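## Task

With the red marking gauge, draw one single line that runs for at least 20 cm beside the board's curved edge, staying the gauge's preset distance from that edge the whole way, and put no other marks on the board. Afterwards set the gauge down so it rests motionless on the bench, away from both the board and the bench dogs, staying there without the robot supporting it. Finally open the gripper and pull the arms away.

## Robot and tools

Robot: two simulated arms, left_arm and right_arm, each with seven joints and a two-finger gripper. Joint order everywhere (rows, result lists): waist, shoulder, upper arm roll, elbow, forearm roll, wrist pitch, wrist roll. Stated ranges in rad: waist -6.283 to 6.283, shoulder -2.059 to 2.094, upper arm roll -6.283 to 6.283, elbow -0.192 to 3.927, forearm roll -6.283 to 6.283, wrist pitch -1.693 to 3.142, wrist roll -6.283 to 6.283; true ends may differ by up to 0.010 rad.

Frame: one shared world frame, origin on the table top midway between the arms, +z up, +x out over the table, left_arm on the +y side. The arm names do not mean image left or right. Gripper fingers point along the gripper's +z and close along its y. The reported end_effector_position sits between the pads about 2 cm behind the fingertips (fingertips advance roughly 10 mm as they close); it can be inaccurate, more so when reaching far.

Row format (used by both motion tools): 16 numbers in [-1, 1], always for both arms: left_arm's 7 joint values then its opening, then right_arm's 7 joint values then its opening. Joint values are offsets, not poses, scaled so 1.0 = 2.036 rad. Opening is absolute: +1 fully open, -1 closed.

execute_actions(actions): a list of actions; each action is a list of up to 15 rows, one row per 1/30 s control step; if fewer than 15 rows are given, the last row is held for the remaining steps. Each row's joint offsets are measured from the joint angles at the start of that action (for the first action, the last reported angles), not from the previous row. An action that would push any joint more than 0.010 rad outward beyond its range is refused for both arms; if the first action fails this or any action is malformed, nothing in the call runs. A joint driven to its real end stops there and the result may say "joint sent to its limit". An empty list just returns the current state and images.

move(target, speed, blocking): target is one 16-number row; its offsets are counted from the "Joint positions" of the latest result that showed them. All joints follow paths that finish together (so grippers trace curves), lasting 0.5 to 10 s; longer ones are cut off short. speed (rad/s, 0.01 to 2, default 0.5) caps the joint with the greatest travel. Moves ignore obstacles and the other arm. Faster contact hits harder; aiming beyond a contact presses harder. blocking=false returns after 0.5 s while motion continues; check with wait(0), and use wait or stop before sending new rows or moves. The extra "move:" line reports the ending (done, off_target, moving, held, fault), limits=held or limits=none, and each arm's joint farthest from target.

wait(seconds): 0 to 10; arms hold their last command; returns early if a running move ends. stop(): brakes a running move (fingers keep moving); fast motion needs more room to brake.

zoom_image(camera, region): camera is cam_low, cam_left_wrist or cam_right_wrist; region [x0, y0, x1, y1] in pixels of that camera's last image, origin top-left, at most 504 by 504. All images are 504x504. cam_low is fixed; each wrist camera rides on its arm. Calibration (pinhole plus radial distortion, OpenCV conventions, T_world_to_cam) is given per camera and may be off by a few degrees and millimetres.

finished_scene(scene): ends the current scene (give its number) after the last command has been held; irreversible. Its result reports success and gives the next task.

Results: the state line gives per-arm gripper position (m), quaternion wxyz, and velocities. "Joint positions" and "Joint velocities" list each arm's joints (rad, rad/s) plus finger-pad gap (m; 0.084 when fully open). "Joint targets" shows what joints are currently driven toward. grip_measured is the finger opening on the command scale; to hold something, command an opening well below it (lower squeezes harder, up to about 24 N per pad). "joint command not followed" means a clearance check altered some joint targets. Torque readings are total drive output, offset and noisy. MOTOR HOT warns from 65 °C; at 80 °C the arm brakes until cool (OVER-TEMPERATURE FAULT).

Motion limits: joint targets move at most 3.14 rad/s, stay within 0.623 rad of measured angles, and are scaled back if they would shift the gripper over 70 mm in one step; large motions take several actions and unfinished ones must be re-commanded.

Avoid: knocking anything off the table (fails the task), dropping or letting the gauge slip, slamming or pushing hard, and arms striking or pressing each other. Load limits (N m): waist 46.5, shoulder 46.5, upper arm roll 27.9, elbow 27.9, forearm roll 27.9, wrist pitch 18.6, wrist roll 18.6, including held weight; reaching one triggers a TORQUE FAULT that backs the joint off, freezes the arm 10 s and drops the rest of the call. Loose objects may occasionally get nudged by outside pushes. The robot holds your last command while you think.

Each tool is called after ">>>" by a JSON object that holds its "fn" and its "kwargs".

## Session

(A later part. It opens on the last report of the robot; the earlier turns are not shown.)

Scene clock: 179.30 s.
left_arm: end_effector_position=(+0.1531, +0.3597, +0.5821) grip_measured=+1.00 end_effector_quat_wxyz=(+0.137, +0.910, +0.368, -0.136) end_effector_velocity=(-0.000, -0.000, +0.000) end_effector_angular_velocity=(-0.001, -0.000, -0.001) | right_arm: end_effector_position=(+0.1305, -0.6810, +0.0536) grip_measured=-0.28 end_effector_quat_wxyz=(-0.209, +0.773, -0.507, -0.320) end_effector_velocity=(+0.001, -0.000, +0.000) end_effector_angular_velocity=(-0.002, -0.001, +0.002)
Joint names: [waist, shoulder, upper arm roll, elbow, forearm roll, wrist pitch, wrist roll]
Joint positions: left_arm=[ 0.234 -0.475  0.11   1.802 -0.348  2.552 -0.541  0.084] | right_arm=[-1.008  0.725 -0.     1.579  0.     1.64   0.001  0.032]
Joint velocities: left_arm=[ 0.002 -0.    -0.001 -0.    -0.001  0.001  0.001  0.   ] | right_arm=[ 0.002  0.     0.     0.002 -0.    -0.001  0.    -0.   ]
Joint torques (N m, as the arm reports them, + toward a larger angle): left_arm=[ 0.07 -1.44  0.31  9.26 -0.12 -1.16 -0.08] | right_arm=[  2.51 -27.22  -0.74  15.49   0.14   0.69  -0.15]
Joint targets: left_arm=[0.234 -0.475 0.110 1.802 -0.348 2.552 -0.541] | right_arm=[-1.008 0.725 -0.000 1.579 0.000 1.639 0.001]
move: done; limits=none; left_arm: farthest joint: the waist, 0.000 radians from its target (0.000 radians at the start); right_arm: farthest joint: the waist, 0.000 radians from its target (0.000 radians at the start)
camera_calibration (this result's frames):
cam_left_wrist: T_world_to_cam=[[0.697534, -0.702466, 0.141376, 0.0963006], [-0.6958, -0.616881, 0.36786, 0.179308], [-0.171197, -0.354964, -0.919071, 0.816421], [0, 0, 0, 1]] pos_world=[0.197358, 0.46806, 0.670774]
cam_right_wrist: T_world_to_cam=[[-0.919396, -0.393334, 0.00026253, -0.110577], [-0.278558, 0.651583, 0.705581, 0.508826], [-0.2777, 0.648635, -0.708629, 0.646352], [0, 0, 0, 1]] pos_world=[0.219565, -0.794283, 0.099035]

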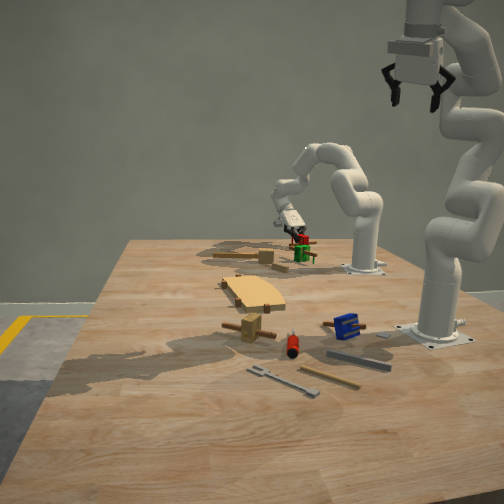

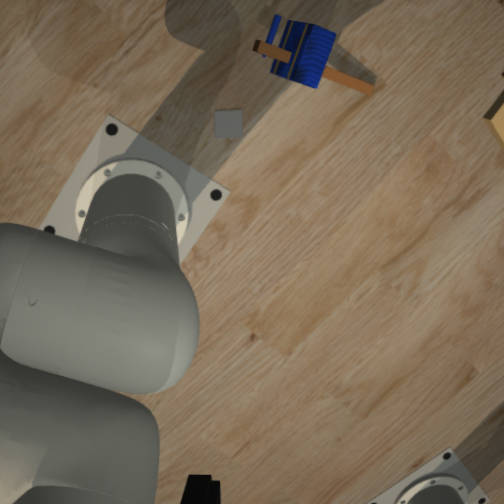

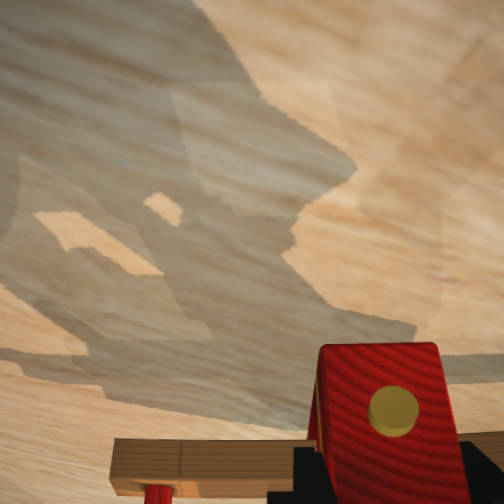

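>>> {"fn": "move", "kwargs": {"target": [0,0,0,0,0,0,0,1,0,0.0018,0,0,0,-0.0018,0,-1], "speed": 0.01}}

Scene clock: 185.13 s.
left_arm: end_effector_position=(+0.1531, +0.3597, +0.5821) grip_measured=+1.00 end_effector_quat_wxyz=(+0.137, +0.910, +0.368, -0.136) end_effector_velocity=(+0.000, +0.000, -0.000) end_effector_angular_velocity=(+0.000, +0.000, +0.000) | right_arm: end_effector_position=(+0.1305, -0.6811, +0.0517) grip_measured=-0.28 end_effector_quat_wxyz=(-0.209, +0.773, -0.507, -0.320) end_effector_velocity=(+0.000, -0.001, +0.000) end_effector_angular_velocity=(-0.002, -0.001, +0.000)
Joint names: [waist, shoulder, upper arm roll, elbow, forearm roll, wrist pitch, wrist roll]
Joint positions: left_arm=[ 0.234 -0.475  0.11   1.802 -0.348  2.552 -0.541  0.084] | right_arm=[-1.008  0.728 -0.     1.579  0.     1.636  0.001  0.032]
Joint velocities: left_arm=[ 0.001  0.001 -0.001 -0.     0.    -0.001 -0.    -0.   ] | right_arm=[ 0.    -0.     0.     0.002 -0.     0.     0.    -0.   ]
Joint torques (N m, as the arm reports them, + toward a larger angle): left_arm=[-0.23 -1.18  0.32  9.67  0.02 -1.24 -0.18] | right_arm=[  2.58 -27.15  -0.65  15.36   0.15   0.72  -0.18]
Joint targets: left_arm=[0.234 -0.475 0.110 1.802 -0.348 2.552 -0.541] | right_arm=[-1.008 0.728 -0.000 1.579 0.000 1.636 0.001]
move: done; limits=none; left_arm: farthest joint: the waist, 0.000 radians from its target (0.000 radians at the start); right_arm: farthest joint: the shoulder, 0.001 radians from its target (0.004 radians at the start)
camera_calibration (this result's frames):
cam_left_wrist: T_world_to_cam=[[0.697534, -0.702466, 0.141376, 0.0963006], [-0.6958, -0.616881, 0.36786, 0.179308], [-0.171197, -0.354964, -0.919071, 0.816421], [0, 0, 0, 1]] pos_world=[0.197359, 0.46806, 0.670774]
cam_right_wrist: T_world_to_cam=[[-0.919395, -0.393335, 0.000262466, -0.110576], [-0.278547, 0.651557, 0.70561, 0.510232], [-0.277712, 0.648661, -0.708601, 0.64501], [0, 0, 0, 1]] pos_world=[0.219587, -0.794332, 0.0970586]

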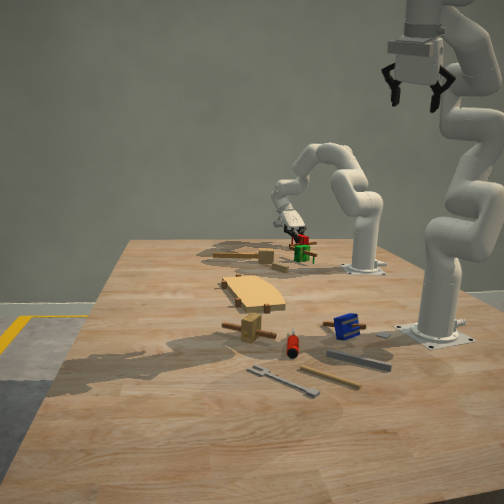

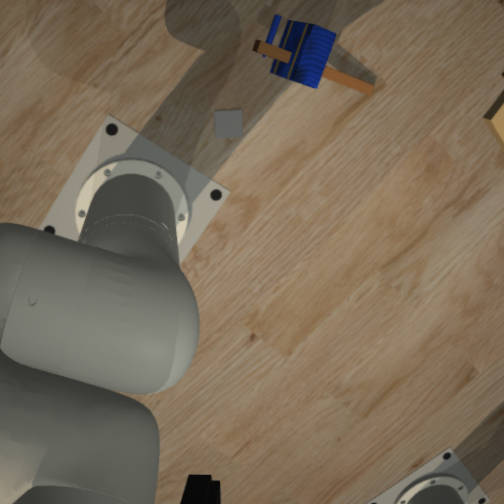

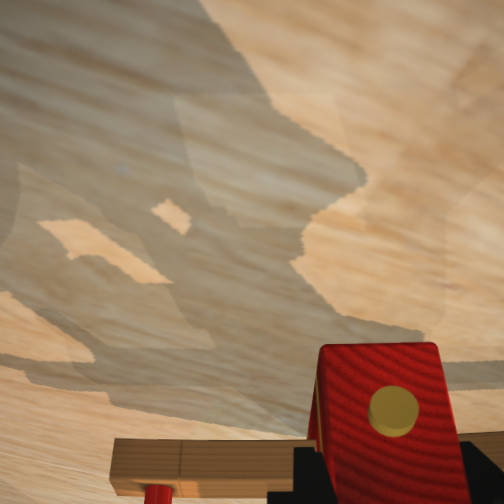

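>>> {"fn": "move", "kwargs": {"target": [0,0,0,0,0,0,0,1,0,0.0018,0,0,0,-0.0018,0,-1], "speed": 0.01}}

Scene clock: 187.80 s.
left_arm: end_effector_position=(+0.1531, +0.3597, +0.5821) grip_measured=+1.00 end_effector_quat_wxyz=(+0.137, +0.910, +0.368, -0.136) end_effector_velocity=(-0.000, -0.000, -0.000) end_effector_angular_velocity=(+0.001, +0.001, -0.001) | right_arm: end_effector_position=(+0.1305, -0.6811, +0.0498) grip_measured=-0.28 end_effector_quat_wxyz=(-0.209, +0.773, -0.507, -0.320) end_effector_velocity=(-0.000, -0.000, +0.000) end_effector_angular_velocity=(-0.001, -0.000, -0.000)
Joint names: [waist, shoulder, upper arm roll, elbow, forearm roll, wrist pitch, wrist roll]
Joint positions: left_arm=[ 0.234 -0.475  0.11   1.802 -0.348  2.552 -0.541  0.084] | right_arm=[-1.008  0.732 -0.     1.579  0.     1.633  0.001  0.032]
Joint velocities: left_arm=[-0.001 -0.001 -0.001 -0.     0.001  0.    -0.     0.   ] | right_arm=[-0.     0.     0.     0.001 -0.     0.    -0.    -0.   ]
Joint torques (N m, as the arm reports them, + toward a larger angle): left_arm=[-0.37 -1.25  0.4   9.28  0.05 -1.2   0.02] | right_arm=[  2.56 -27.11  -0.6   15.19   0.21   0.54  -0.19]
Joint targets: left_arm=[0.234 -0.475 0.110 1.802 -0.348 2.552 -0.541] | right_arm=[-1.008 0.732 -0.000 1.579 0.000 1.632 0.001]
move: done; limits=none; left_arm: farthest joint: the waist, 0.000 radians from its target (0.000 radians at the start); right_arm: farthest joint: the waist, 0.000 radians from its target (0.000 radians at the start)
camera_calibration (this result's frames):
cam_left_wrist: T_world_to_cam=[[0.697534, -0.702466, 0.141376, 0.0963005], [-0.6958, -0.616881, 0.36786, 0.179308], [-0.171197, -0.354965, -0.919071, 0.816421], [0, 0, 0, 1]] pos_world=[0.197359, 0.46806, 0.670774]
cam_right_wrist: T_world_to_cam=[[-0.919396, -0.393333, 0.000267234, -0.11057], [-0.278549, 0.651574, 0.705594, 0.511609], [-0.277707, 0.648646, -0.708617, 0.643727], [0, 0, 0, 1]] pos_world=[0.219618, -0.794393, 0.0951972]

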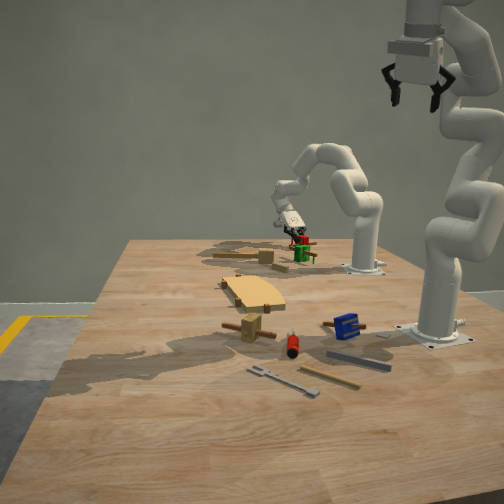

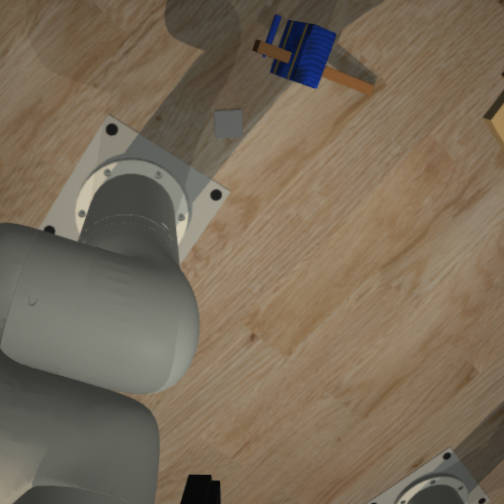

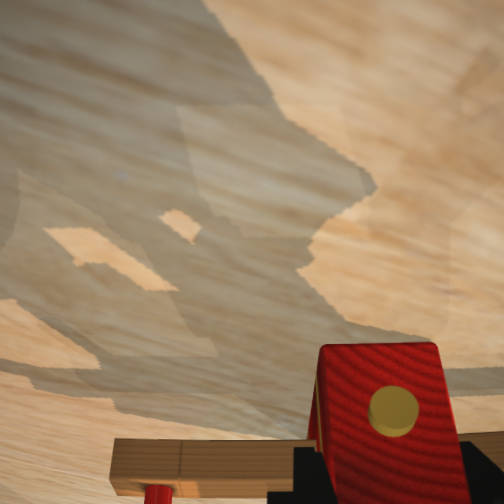

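>>> {"fn": "move", "kwargs": {"target": [0,0,0,0,0,0,0,1,0,0,0,0,0,0,0,0.2]}}

>>> {"fn": "move", "kwargs": {"target": [0,0,0,0,0,0,0,1,0,-0.1,0,0,0,0.07,0,0.2], "speed": 0.4}}

>>> {"fn": "move", "kwargs": {"target": [0,0,0,0,0,0,0,1,0,-0.314,0,-0.4357,0,-0.478,-0.772,1], "speed": 0.9}}

Scene clock: 193.27 s.
left_arm: end_effector_position=(+0.1531, +0.3597, +0.5821) grip_measured=+1.00 end_effector_quat_wxyz=(+0.137, +0.910, +0.368, -0.136) end_effector_velocity=(+0.000, -0.000, +0.000) end_effector_angular_velocity=(-0.002, -0.001, -0.002) | right_arm: end_effector_position=(+0.1305, -0.6811, +0.0498) grip_measured=+0.19 end_effector_quat_wxyz=(-0.209, +0.773, -0.507, -0.320) end_effector_velocity=(-0.000, -0.000, +0.000) end_effector_angular_velocity=(-0.001, -0.000, -0.001)
Joint names: [waist, shoulder, upper arm roll, elbow, forearm roll, wrist pitch, wrist roll]
Joint positions: left_arm=[ 0.234 -0.475  0.11   1.802 -0.348  2.552 -0.541  0.084] | right_arm=[-1.008  0.732 -0.     1.579  0.     1.633  0.001  0.052]
Joint velocities: left_arm=[-0.     0.001  0.     0.001 -0.002  0.     0.001 -0.   ] | right_arm=[-0.001 -0.     0.     0.     0.    -0.     0.     0.   ]
Joint torques (N m, as the arm reports them, + toward a larger angle): left_arm=[ 0.21 -1.93  0.13  9.49 -0.12 -1.25 -0.15] | right_arm=[  2.27 -26.79  -0.76  15.14   0.24   0.52  -0.14]
Joint targets: left_arm=[0.234 -0.475 0.110 1.802 -0.348 2.552 -0.541] | right_arm=[-1.008 0.732 -0.000 1.579 0.000 1.633 0.001]
move: done; limits=none; left_arm: farthest joint: the waist, 0.000 radians from its target (0.000 radians at the start); right_arm: farthest joint: the waist, 0.000 radians from its target (0.000 radians at the start)
camera_calibration (this result's frames):
cam_left_wrist: T_world_to_cam=[[0.697534, -0.702466, 0.141376, 0.0963004], [-0.6958, -0.616881, 0.36786, 0.179308], [-0.171197, -0.354965, -0.919071, 0.816421], [0, 0, 0, 1]] pos_world=[0.197358, 0.46806, 0.670774]
cam_right_wrist: T_world_to_cam=[[-0.919397, -0.393331, 0.000267943, -0.110571], [-0.27854, 0.651557, 0.705613, 0.511605], [-0.277714, 0.648664, -0.708598, 0.643719], [0, 0, 0, 1]] pos_world=[0.219614, -0.794388, 0.0951728]

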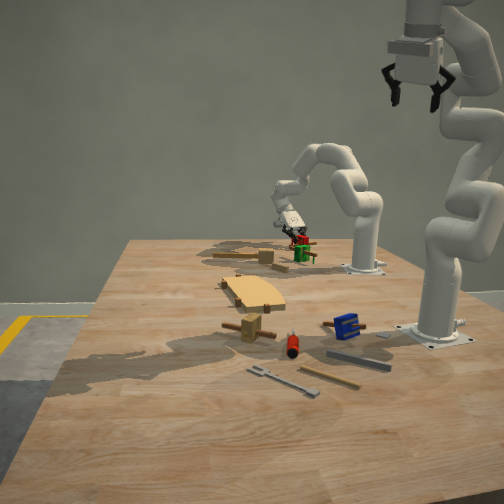

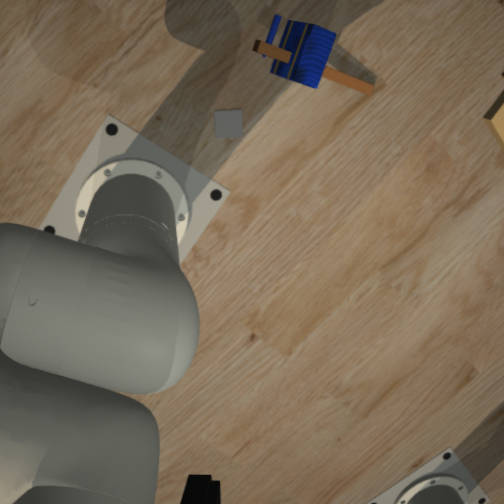

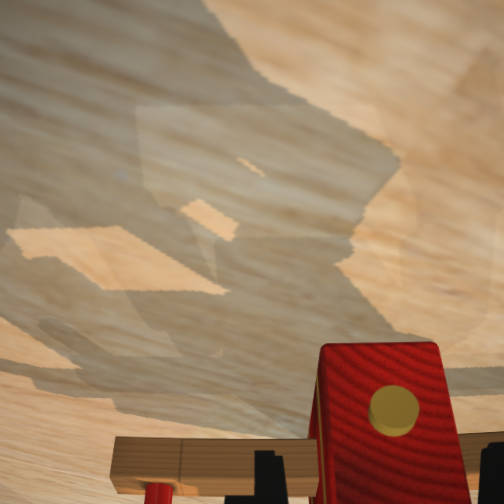

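Scene clock: 194.27 s.
left_arm: end_effector_position=(+0.1531, +0.3597, +0.5821) grip_measured=+1.00 end_effector_quat_wxyz=(+0.137, +0.910, +0.368, -0.136) end_effector_velocity=(+0.000, -0.000, +0.000) end_effector_angular_velocity=(-0.002, -0.002, -0.001) | right_arm: end_effector_position=(+0.1305, -0.6811, +0.1515) grip_measured=+0.19 end_effector_quat_wxyz=(-0.194, +0.782, -0.513, -0.297) end_effector_velocity=(+0.001, -0.002, +0.005) end_effector_angular_velocity=(-0.011, -0.004, -0.000)
Joint names: [waist, shoulder, upper arm roll, elbow, forearm roll, wrist pitch, wrist roll]
Joint positions: left_arm=[ 0.234 -0.475  0.11   1.802 -0.348  2.552 -0.541  0.084] | right_arm=[-1.008  0.529 -0.     1.579  0.     1.775  0.001  0.052]
Joint velocities: left_arm=[ 0.001  0.001  0.     0.001 -0.002 -0.     0.001  0.   ] | right_arm=[-0.    -0.008 -0.     0.006 -0.     0.002  0.     0.   ]
Joint torques (N m, as the arm reports them, + toward a larger angle): left_arm=[ 0.33 -1.4   0.31  9.42 -0.09 -1.3  -0.08] | right_arm=[  2.42 -24.89  -0.56  16.25   0.21   0.37  -0.21]
Joint targets: left_arm=[0.234 -0.475 0.110 1.802 -0.348 2.552 -0.541] | right_arm=[-1.008 0.528 -0.000 1.579 0.000 1.775 0.001]
move: done; limits=none; left_arm: farthest joint: the waist, 0.000 radians from its target (0.000 radians at the start); right_arm: farthest joint: the shoulder, 0.001 radians from its target (0.203 radians at the start)
camera_calibration (this result's frames):
cam_left_wrist: T_world_to_cam=[[0.697534, -0.702466, 0.141376, 0.0963005], [-0.6958, -0.616881, 0.36786, 0.179308], [-0.171197, -0.354965, -0.919071, 0.816421], [0, 0, 0, 1]] pos_world=[0.197359, 0.46806, 0.670774]
cam_right_wrist: T_world_to_cam=[[-0.91939, -0.393348, -0.000143028, -0.110539], [-0.29486, 0.688948, 0.662124, 0.473981], [-0.260347, 0.608793, -0.749394, 0.692562], [0, 0, 0, 1]] pos_world=[0.218436, -0.791655, 0.205151]

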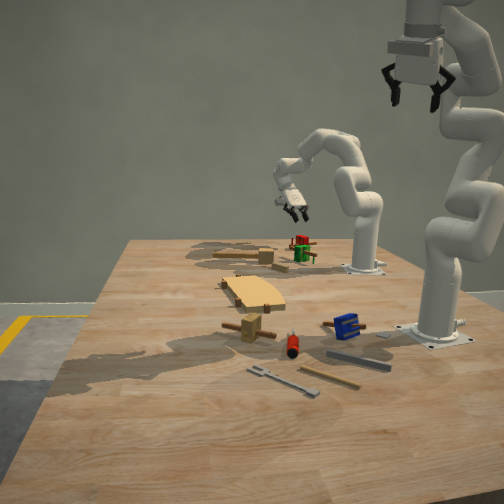

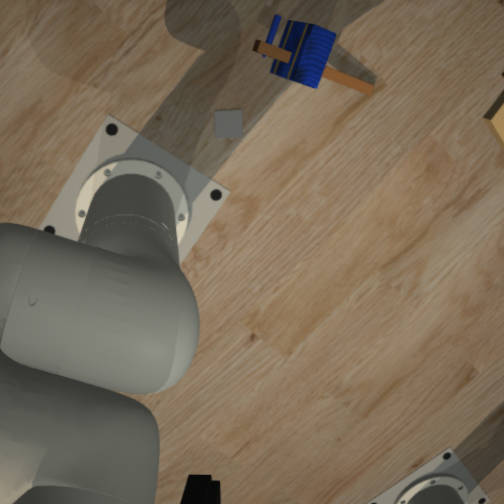

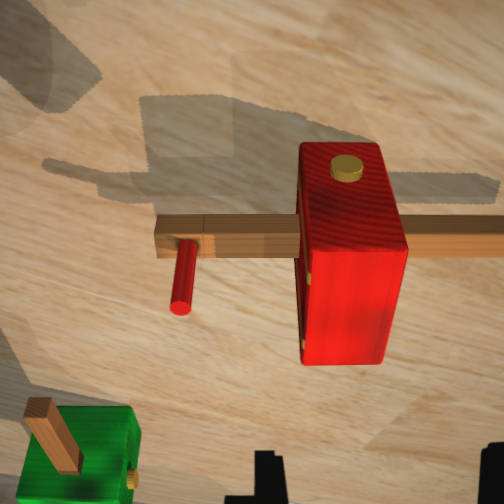

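Scene clock: 196.63 s.
left_arm: end_effector_position=(+0.1531, +0.3597, +0.5821) grip_measured=+1.00 end_effector_quat_wxyz=(+0.137, +0.910, +0.368, -0.136) end_effector_velocity=(-0.000, +0.000, +0.000) end_effector_angular_velocity=(+0.002, -0.001, +0.002) | right_arm: end_effector_position=(+0.1214, -0.6602, +0.1300) grip_measured=+1.00 end_effector_quat_wxyz=(-0.000, +0.979, +0.204, +0.000) end_effector_velocity=(-0.001, +0.001, -0.000) end_effector_angular_velocity=(-0.000, -0.000, +0.001)
Joint names: [waist, shoulder, upper arm roll, elbow, forearm roll, wrist pitch, wrist roll]
Joint positions: left_arm=[ 0.234 -0.475  0.11   1.802 -0.348  2.552 -0.541  0.084] | right_arm=[-1.008 -0.11  -0.     0.692  0.     0.802 -1.57   0.084]
Joint velocities: left_arm=[ 0.001 -0.001 -0.     0.     0.001 -0.001 -0.    -0.   ] | right_arm=[-0.001 -0.003 -0.    -0.004 -0.    -0.001 -0.002  0.   ]
Joint torques (N m, as the arm reports them, + toward a larger angle): left_arm=[ 0.03 -1.31  0.4   9.26  0.03 -1.24 -0.09] | right_arm=[  2.51 -14.23  -0.33  16.78   0.11  -1.86  -0.14]
Joint targets: left_arm=[0.234 -0.475 0.110 1.802 -0.348 2.552 -0.541] | right_arm=[-1.008 -0.110 -0.000 0.692 0.000 0.802 -1.570]
move: done; limits=none; left_arm: farthest joint: the waist, 0.000 radians from its target (0.000 radians at the start); right_arm: farthest joint: the waist, 0.000 radians from its target (0.000 radians at the start)
camera_calibration (this result's frames):
cam_left_wrist: T_world_to_cam=[[0.697534, -0.702466, 0.141376, 0.0963004], [-0.6958, -0.616881, 0.36786, 0.179308], [-0.171197, -0.354964, -0.919071, 0.816421], [0, 0, 0, 1]] pos_world=[0.197359, 0.46806, 0.670774]
cam_right_wrist: T_world_to_cam=[[0.395467, -0.918469, -0.00461398, -0.616466], [-0.91848, -0.395464, -0.00157247, -0.0827986], [-0.000380398, 0.00485971, -0.999988, 0.263673], [0, 0, 0, 1]] pos_world=[0.167843, -0.60023, 0.260695]

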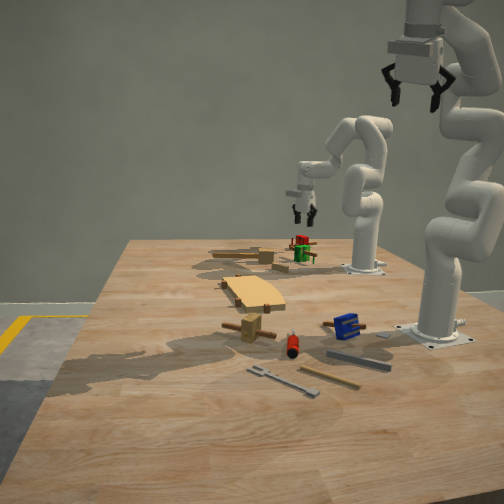

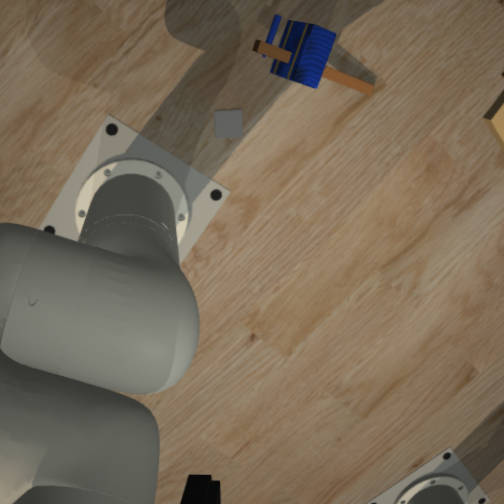

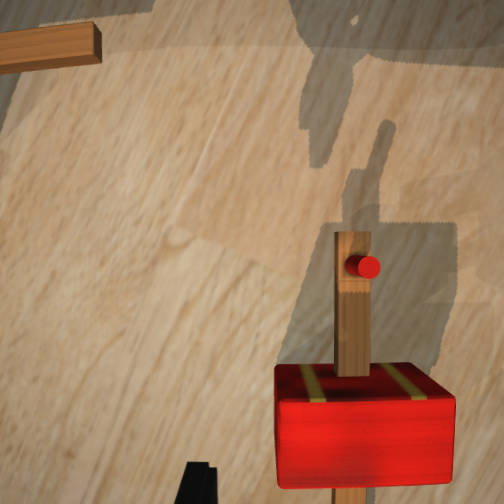

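>>> {"fn": "move", "kwargs": {"target": [0,0,0,0,0,0,0,1,0,0.0945,0,-0.0244,0,-0.119,0,0.8], "speed": 0.25}}

>>> {"fn": "move", "kwargs": {"target": [0,0,0,0,0,0,0,1,0,0,0,0,0,0,0,-0.5]}}

Scene clock: 202.30 s.
left_arm: end_effector_position=(+0.1531, +0.3597, +0.5821) grip_measured=+1.00 end_effector_quat_wxyz=(+0.137, +0.910, +0.368, -0.136) end_effector_velocity=(+0.000, +0.001, -0.000) end_effector_angular_velocity=(+0.000, -0.000, +0.002) | right_arm: end_effector_position=(+0.1231, -0.6640, +0.0544) grip_measured=+0.80 end_effector_quat_wxyz=(+0.000, +0.979, +0.204, +0.000) end_effector_velocity=(-0.000, +0.001, -0.001) end_effector_angular_velocity=(+0.002, +0.001, -0.000)
Joint names: [waist, shoulder, upper arm roll, elbow, forearm roll, wrist pitch, wrist roll]
Joint positions: left_arm=[ 0.234 -0.475  0.11   1.802 -0.348  2.552 -0.541  0.084] | right_arm=[-1.008  0.082 -0.     0.643  0.     0.56  -1.57   0.077]
Joint velocities: left_arm=[ 0.     0.     0.001 -0.     0.001 -0.001  0.     0.   ] | right_arm=[-0.     0.001  0.    -0.002  0.    -0.001 -0.     0.   ]
Joint torques (N m, as the arm reports them, + toward a larger angle): left_arm=[ 0.24 -1.45  0.33  9.37 -0.08 -1.09 -0.07] | right_arm=[  2.34 -16.25  -0.39  14.69   0.26  -1.85  -0.25]
Joint targets: left_arm=[0.234 -0.475 0.110 1.802 -0.348 2.552 -0.541] | right_arm=[-1.008 0.083 -0.000 0.642 0.000 0.560 -1.570]
move: done; limits=none; left_arm: farthest joint: the waist, 0.000 radians from its target (0.000 radians at the start); right_arm: farthest joint: the waist, 0.000 radians from its target (0.000 radians at the start)
camera_calibration (this result's frames):
cam_left_wrist: T_world_to_cam=[[0.697535, -0.702466, 0.141376, 0.0963004], [-0.6958, -0.616881, 0.36786, 0.179309], [-0.171197, -0.354964, -0.919071, 0.816421], [0, 0, 0, 1]] pos_world=[0.197359, 0.46806, 0.670774]
cam_right_wrist: T_world_to_cam=[[0.395453, -0.918478, -0.00387602, -0.621017], [-0.918486, -0.395449, -0.00157401, -0.0828943], [-0.0000870751, 0.00418252, -0.999991, 0.187532], [0, 0, 0, 1]] pos_world=[0.169462, -0.603955, 0.184993]

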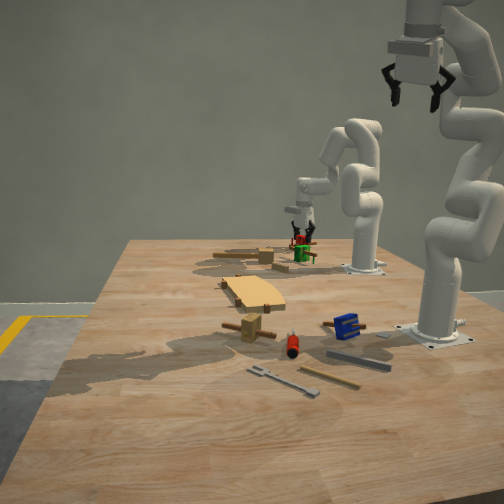

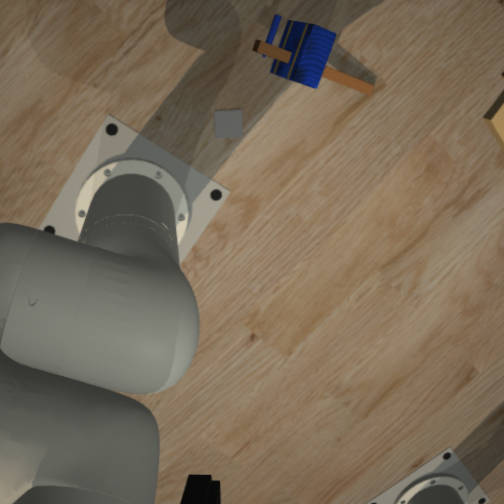

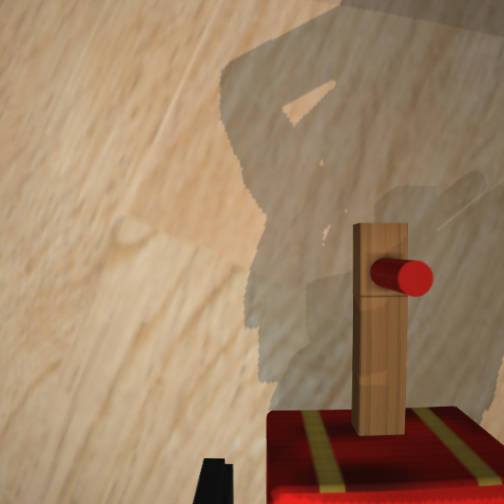

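Scene clock: 202.80 s.
left_arm: end_effector_position=(+0.1531, +0.3597, +0.5821) grip_measured=+1.00 end_effector_quat_wxyz=(+0.137, +0.910, +0.368, -0.136) end_effector_velocity=(-0.000, -0.000, -0.000) end_effector_angular_velocity=(+0.001, -0.001, -0.000) | right_arm: end_effector_position=(+0.1231, -0.6641, +0.0544) grip_measured=+0.40 end_effector_quat_wxyz=(+0.000, +0.979, +0.204, +0.000) end_effector_velocity=(+0.001, -0.000, -0.000) end_effector_angular_velocity=(-0.000, -0.000, +0.001)
Joint names: [waist, shoulder, upper arm roll, elbow, forearm roll, wrist pitch, wrist roll]
Joint positions: left_arm=[ 0.234 -0.475  0.11   1.802 -0.348  2.552 -0.541  0.084] | right_arm=[-1.008  0.082 -0.     0.643  0.     0.56  -1.57   0.061]
Joint velocities: left_arm=[-0.001 -0.001 -0.    -0.     0.001 -0.001 -0.     0.   ] | right_arm=[ 0.002  0.001 -0.     0.001  0.001 -0.001 -0.     0.   ]
Joint torques (N m, as the arm reports them, + toward a larger angle): left_arm=[-0.32 -1.55  0.33  9.55 -0.06 -1.24  0.11] | right_arm=[  2.71 -15.91  -0.34  14.36   0.29  -1.74  -0.18]
Joint targets: left_arm=[0.234 -0.475 0.110 1.802 -0.348 2.552 -0.541] | right_arm=[-1.008 0.082 -0.000 0.643 0.000 0.560 -1.570]
move: done; limits=none; left_arm: farthest joint: the waist, 0.000 radians from its target (0.000 radians at the start); right_arm: farthest joint: the waist, 0.000 radians from its target (0.000 radians at the start)
camera_calibration (this result's frames):
cam_left_wrist: T_world_to_cam=[[0.697535, -0.702466, 0.141376, 0.0963003], [-0.6958, -0.616881, 0.36786, 0.179308], [-0.171197, -0.354965, -0.919071, 0.816421], [0, 0, 0, 1]] pos_world=[0.197359, 0.46806, 0.670774]
cam_right_wrist: T_world_to_cam=[[0.395452, -0.918479, -0.00364365, -0.62111], [-0.918487, -0.395449, -0.0015751, -0.0828938], [0.0000058244, 0.00396952, -0.999992, 0.187452], [0, 0, 0, 1]] pos_world=[0.169481, -0.604001, 0.185057]

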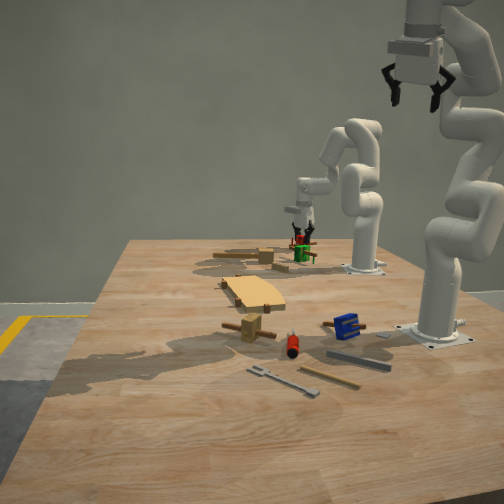

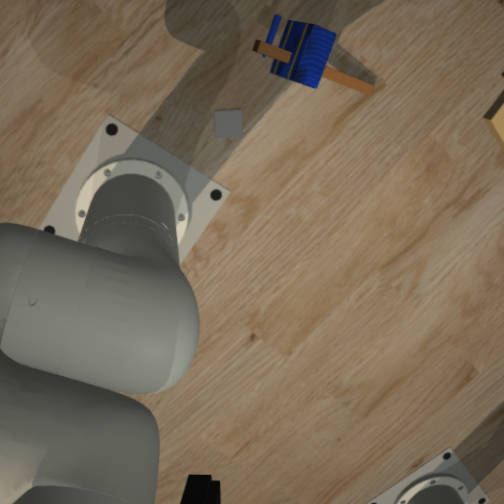

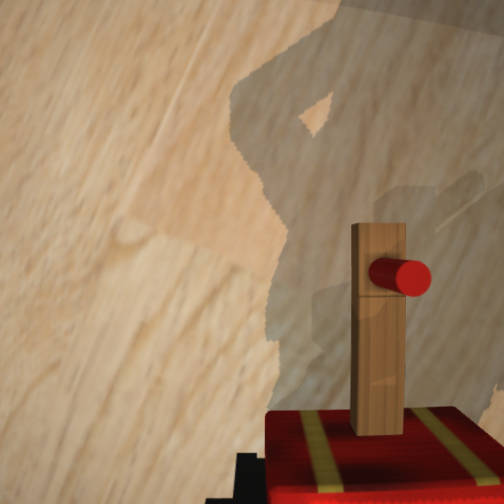

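>>> {"fn": "move", "kwargs": {"target": [0,0,0,0,0,0,0,1,0,-0.0648,0,0.1262,0,0.1916,0,-0.5], "speed": 0.5}}

>>> {"fn": "move", "kwargs": {"target": [0,0,0,0,0,0,0,1,0.8595,0,0,0,0,0,0.9917,-0.5], "speed": 0.8}}

>>> {"fn": "move", "kwargs": {"target": [0,0,0,0,0,0,0,1,0,0.152,0,0.0468,0,-0.1056,0,-0.5], "speed": 0.3}}

Scene clock: 212.80 s.
left_arm: end_effector_position=(+0.1531, +0.3597, +0.5821) grip_measured=+1.00 end_effector_quat_wxyz=(+0.137, +0.910, +0.368, -0.136) end_effector_velocity=(-0.000, -0.000, +0.000) end_effector_angular_velocity=(+0.001, -0.002, -0.002) | right_arm: end_effector_position=(+0.1378, -0.6979, +0.1740) grip_measured=+0.39 end_effector_quat_wxyz=(-0.001, +0.979, +0.204, -0.000) end_effector_velocity=(+0.001, -0.001, +0.003) end_effector_angular_velocity=(-0.005, -0.002, +0.000)
Joint names: [waist, shoulder, upper arm roll, elbow, forearm roll, wrist pitch, wrist roll]
Joint positions: left_arm=[ 0.234 -0.475  0.11   1.802 -0.348  2.552 -0.541  0.084] | right_arm=[-1.008 -0.049 -0.     0.899  0.     0.95  -1.57   0.061]
Joint velocities: left_arm=[ 0.    -0.001 -0.001  0.001 -0.001 -0.     0.001 -0.   ] | right_arm=[ 0.    -0.003 -0.     0.004  0.     0.001 -0.    -0.   ]
Joint torques (N m, as the arm reports them, + toward a larger angle): left_arm=[-0.59 -1.65  0.28  9.57  0.02 -1.22  0.  ] | right_arm=[  2.38 -16.59  -0.36  18.03   0.27  -1.99  -0.21]
Joint targets: left_arm=[0.234 -0.475 0.110 1.802 -0.348 2.552 -0.541] | right_arm=[-1.008 -0.050 -0.000 0.900 0.000 0.950 -1.570]
move: done; limits=none; left_arm: farthest joint: the waist, 0.000 radians from its target (0.000 radians at the start); right_arm: farthest joint: the shoulder, 0.001 radians from its target (0.132 radians at the start)
camera_calibration (this result's frames):
cam_left_wrist: T_world_to_cam=[[0.697535, -0.702466, 0.141376, 0.0963002], [-0.6958, -0.616881, 0.36786, 0.179309], [-0.171197, -0.354965, -0.919071, 0.816421], [0, 0, 0, 1]] pos_world=[0.197359, 0.46806, 0.670774]
cam_right_wrist: T_world_to_cam=[[0.39546, -0.918466, -0.0056454, -0.657145], [-0.918483, -0.395458, -0.00156648, -0.0825472], [-0.000793762, 0.00580468, -0.999983, 0.308569], [0, 0, 0, 1]] pos_world=[0.184301, -0.638001, 0.304725]

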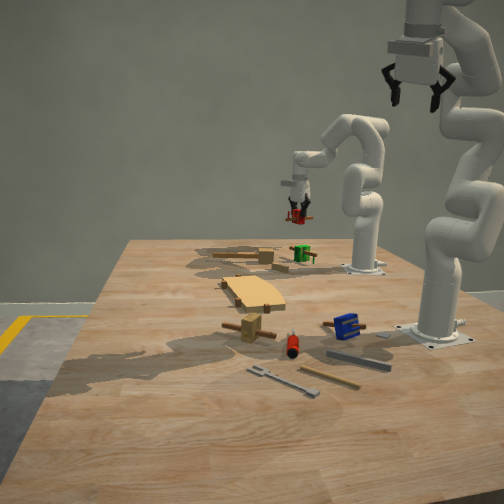

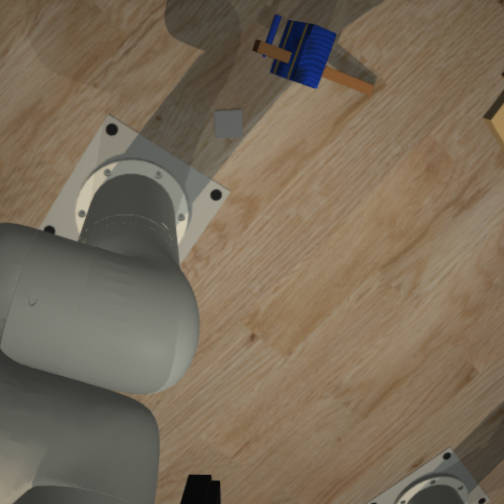

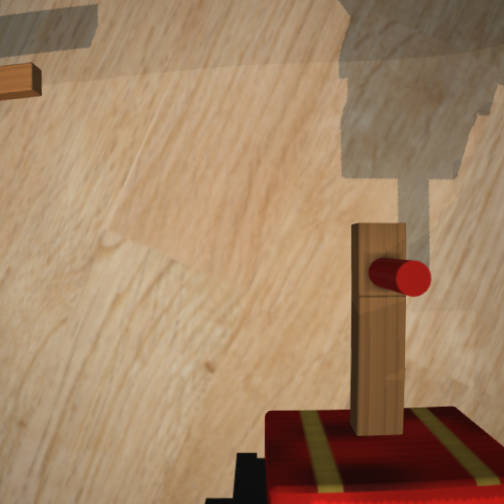

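Scene clock: 215.93 s.
left_arm: end_effector_position=(+0.1531, +0.3597, +0.5821) grip_measured=+1.00 end_effector_quat_wxyz=(+0.137, +0.910, +0.368, -0.136) end_effector_velocity=(+0.000, -0.000, -0.000) end_effector_angular_velocity=(+0.000, +0.000, -0.003) | right_arm: end_effector_position=(+0.3268, -0.0544, +0.1740) grip_measured=+0.39 end_effector_quat_wxyz=(+0.000, +0.998, +0.070, -0.000) end_effector_velocity=(-0.003, +0.003, -0.001) end_effector_angular_velocity=(-0.001, +0.002, +0.008)
Joint names: [waist, shoulder, upper arm roll, elbow, forearm roll, wrist pitch, wrist roll]
Joint positions: left_arm=[ 0.234 -0.475  0.11   1.802 -0.348  2.552 -0.541  0.084] | right_arm=[ 0.741 -0.049 -0.001  0.899 -0.     0.95   0.448  0.061]
Joint velocities: left_arm=[ 0.     0.001 -0.001  0.     0.    -0.     0.002  0.   ] | right_arm=[ 0.005  0.     0.005 -0.001  0.     0.     0.002 -0.   ]
Joint torques (N m, as the arm reports them, + toward a larger angle): left_arm=[-0.04 -1.5   0.21  9.52 -0.31 -1.11  0.11] | right_arm=[  2.48 -16.86  -0.53  18.07   0.19  -2.1   -0.17]
Joint targets: left_arm=[0.234 -0.475 0.110 1.802 -0.348 2.552 -0.541] | right_arm=[0.742 -0.049 -0.000 0.899 0.000 0.950 0.449]
move: done; limits=none; left_arm: farthest joint: the waist, 0.000 radians from its target (0.000 radians at the start); right_arm: farthest joint: the waist, 0.001 radians from its target (1.749 radians at the start)
camera_calibration (this result's frames):
cam_left_wrist: T_world_to_cam=[[0.697535, -0.702466, 0.141376, 0.0963003], [-0.6958, -0.616881, 0.36786, 0.179308], [-0.171197, -0.354965, -0.919071, 0.816421], [0, 0, 0, 1]] pos_world=[0.197359, 0.46806, 0.670774]
cam_right_wrist: T_world_to_cam=[[0.135888, -0.990716, -0.00412162, -0.0602398], [-0.990724, -0.135887, -0.000588219, 0.383032], [0.0000226845, 0.00416332, -0.999991, 0.30463], [0, 0, 0, 1]] pos_world=[0.387658, -0.00889983, 0.304605]

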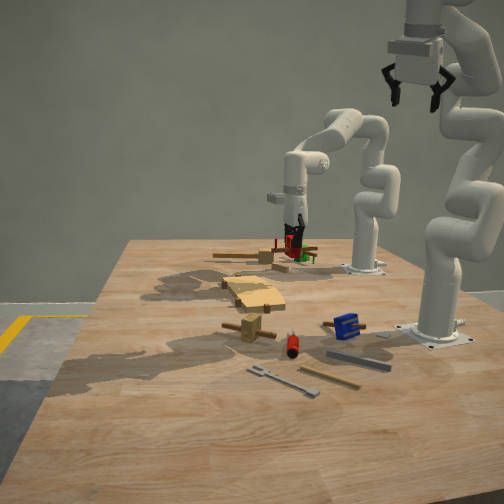

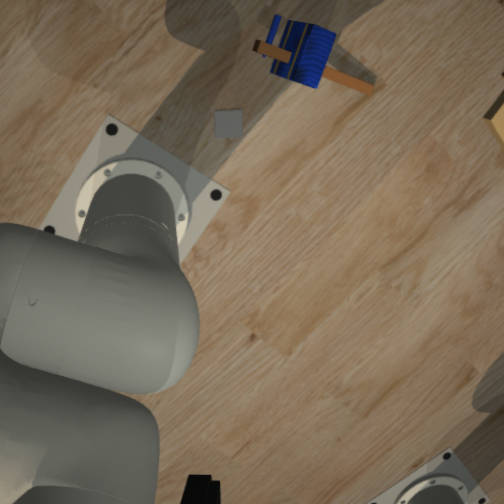

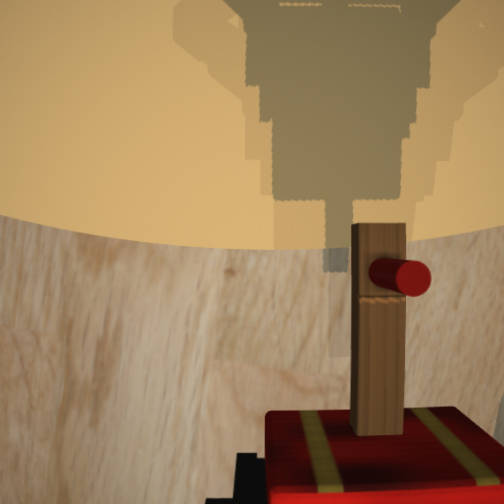

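Scene clock: 217.43 s.
left_arm: end_effector_position=(+0.1531, +0.3597, +0.5821) grip_measured=+1.00 end_effector_quat_wxyz=(+0.137, +0.910, +0.368, -0.136) end_effector_velocity=(-0.000, +0.000, +0.000) end_effector_angular_velocity=(-0.000, -0.000, +0.002) | right_arm: end_effector_position=(+0.3701, -0.0255, +0.0832) grip_measured=+0.39 end_effector_quat_wxyz=(-0.000, +0.998, +0.070, +0.000) end_effector_velocity=(-0.001, -0.001, -0.002) end_effector_angular_velocity=(-0.003, +0.004, -0.001)
Joint names: [waist, shoulder, upper arm roll, elbow, forearm roll, wrist pitch, wrist roll]
Joint positions: left_arm=[ 0.234 -0.475  0.11   1.802 -0.348  2.552 -0.541  0.084] | right_arm=[ 0.741  0.259 -0.001  0.995 -0.     0.735  0.448  0.061]
Joint velocities: left_arm=[ 0.001 -0.     0.001  0.     0.     0.001  0.    -0.   ] | right_arm=[-0.001  0.003  0.    -0.001 -0.     0.001 -0.    -0.   ]
Joint torques (N m, as the arm reports them, + toward a larger angle): left_arm=[-0.36 -0.75  0.46  9.36  0.02 -1.3  -0.21] | right_arm=[  2.43 -21.27  -0.35  16.81   0.26  -2.08  -0.14]
Joint targets: left_arm=[0.234 -0.475 0.110 1.802 -0.348 2.552 -0.541] | right_arm=[0.741 0.260 -0.001 0.994 -0.000 0.735 0.448]
move: done; limits=none; left_arm: farthest joint: the waist, 0.000 radians from its target (0.000 radians at the start); right_arm: farthest joint: the shoulder, 0.001 radians from its target (0.310 radians at the start)
camera_calibration (this result's frames):
cam_left_wrist: T_world_to_cam=[[0.697535, -0.702466, 0.141376, 0.0963002], [-0.6958, -0.616881, 0.36786, 0.179309], [-0.171197, -0.354965, -0.919071, 0.816421], [0, 0, 0, 1]] pos_world=[0.197359, 0.46806, 0.670774]
cam_right_wrist: T_world_to_cam=[[0.135893, -0.990713, -0.00462568, -0.0378635], [-0.990723, -0.135885, -0.00202329, 0.429918], [0.00137594, 0.00485772, -0.999987, 0.213236], [0, 0, 0, 1]] pos_world=[0.430781, 0.0198716, 0.213928]

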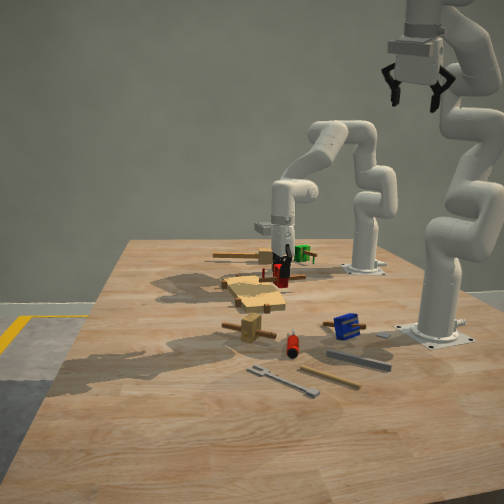

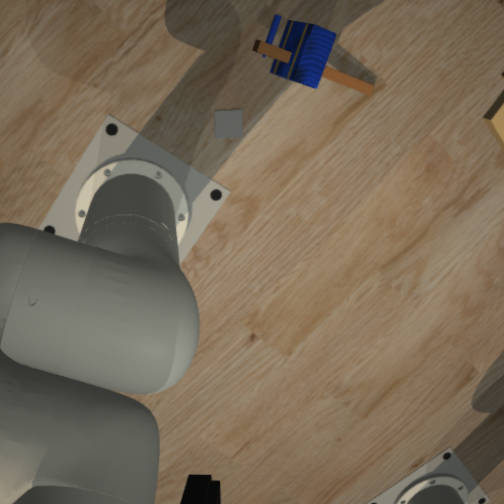

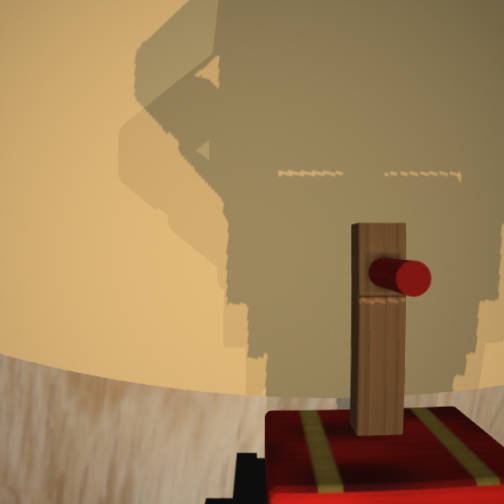

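>>> {"fn": "move", "kwargs": {"target": [0,0,0,0,0,0,0,1,0,0.0076,0,-0.0096,0,-0.0172,0,-0.5], "speed": 0.05}}

>>> {"fn": "zoom_image", "kwargs": {"camera": "cam_right_wrist", "region": [250,360,504,440]}}

Scene clock: 224.63 s.
left_arm: end_effector_position=(+0.1531, +0.3597, +0.5821) grip_measured=+1.00 end_effector_quat_wxyz=(+0.137, +0.910, +0.368, -0.136) end_effector_velocity=(-0.000, -0.001, -0.000) end_effector_angular_velocity=(+0.001, +0.000, -0.003) | right_arm: end_effector_position=(+0.3676, -0.0272, +0.0714) grip_measured=+0.39 end_effector_quat_wxyz=(-0.000, +0.998, +0.070, +0.000) end_effector_velocity=(-0.000, -0.000, -0.001) end_effector_angular_velocity=(+0.000, +0.000, -0.000)
Joint names: [waist, shoulder, upper arm roll, elbow, forearm roll, wrist pitch, wrist roll]
Joint positions: left_arm=[ 0.234 -0.475  0.11   1.802 -0.348  2.552 -0.541  0.084] | right_arm=[ 0.741  0.275 -0.001  0.975 -0.     0.7    0.448  0.061]
Joint velocities: left_arm=[-0.001 -0.001 -0.002 -0.     0.     0.    -0.    -0.   ] | right_arm=[-0.     0.001  0.    -0.001  0.    -0.002  0.    -0.   ]
Joint torques (N m, as the arm reports them, + toward a larger angle): left_arm=[-0.01 -1.15  0.36  9.57  0.1  -1.13 -0.03] | right_arm=[  2.39 -21.13  -0.49  16.34   0.12  -2.08  -0.22]
Joint targets: left_arm=[0.234 -0.475 0.110 1.802 -0.348 2.552 -0.541] | right_arm=[0.741 0.275 -0.001 0.975 -0.000 0.700 0.448]
move: done; limits=none; left_arm: farthest joint: the waist, 0.000 radians from its target (0.000 radians at the start); right_arm: farthest joint: the waist, 0.000 radians from its target (0.000 radians at the start)
camera_calibration (this result's frames):
cam_left_wrist: T_world_to_cam=[[0.697535, -0.702466, 0.141376, 0.0963003], [-0.6958, -0.616881, 0.36786, 0.179309], [-0.171197, -0.354965, -0.919071, 0.816421], [0, 0, 0, 1]] pos_world=[0.197358, 0.46806, 0.670774]
cam_right_wrist: T_world_to_cam=[[0.135894, -0.990712, -0.00470324, -0.0392329], [-0.990722, -0.135885, -0.00220201, 0.427197], [0.00154246, 0.00495884, -0.999987, 0.201383], [0, 0, 0, 1]] pos_world=[0.428254, 0.0181824, 0.202137]

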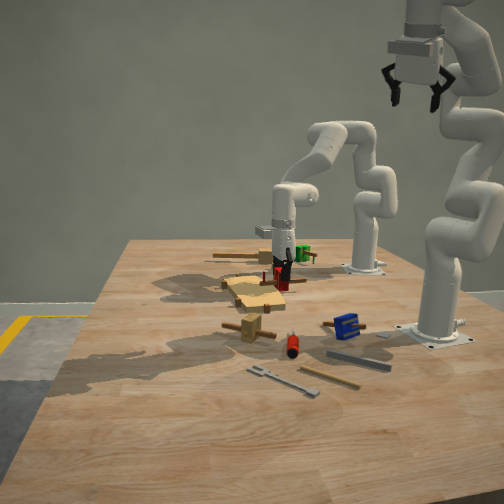

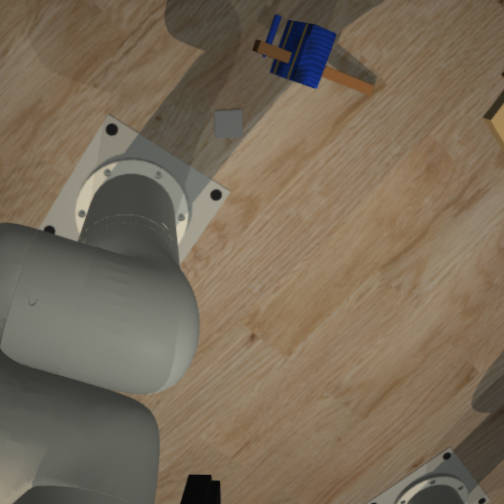

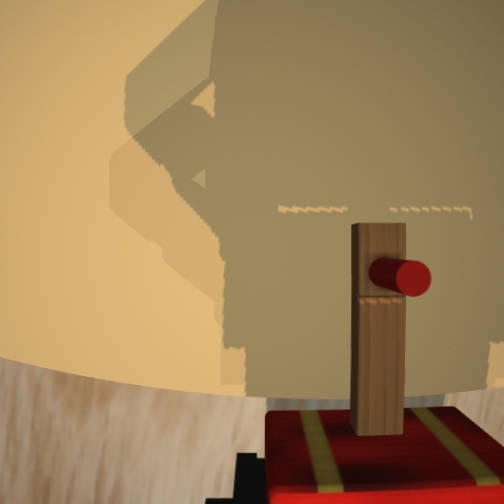

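Region (250, 360, 504, 440) of cam_right_wrist's 504x504 image, scaled by 1.984, with more detail than that image has; it fills the top 159 rows of this view, and the rest is white.

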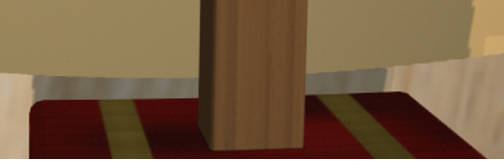

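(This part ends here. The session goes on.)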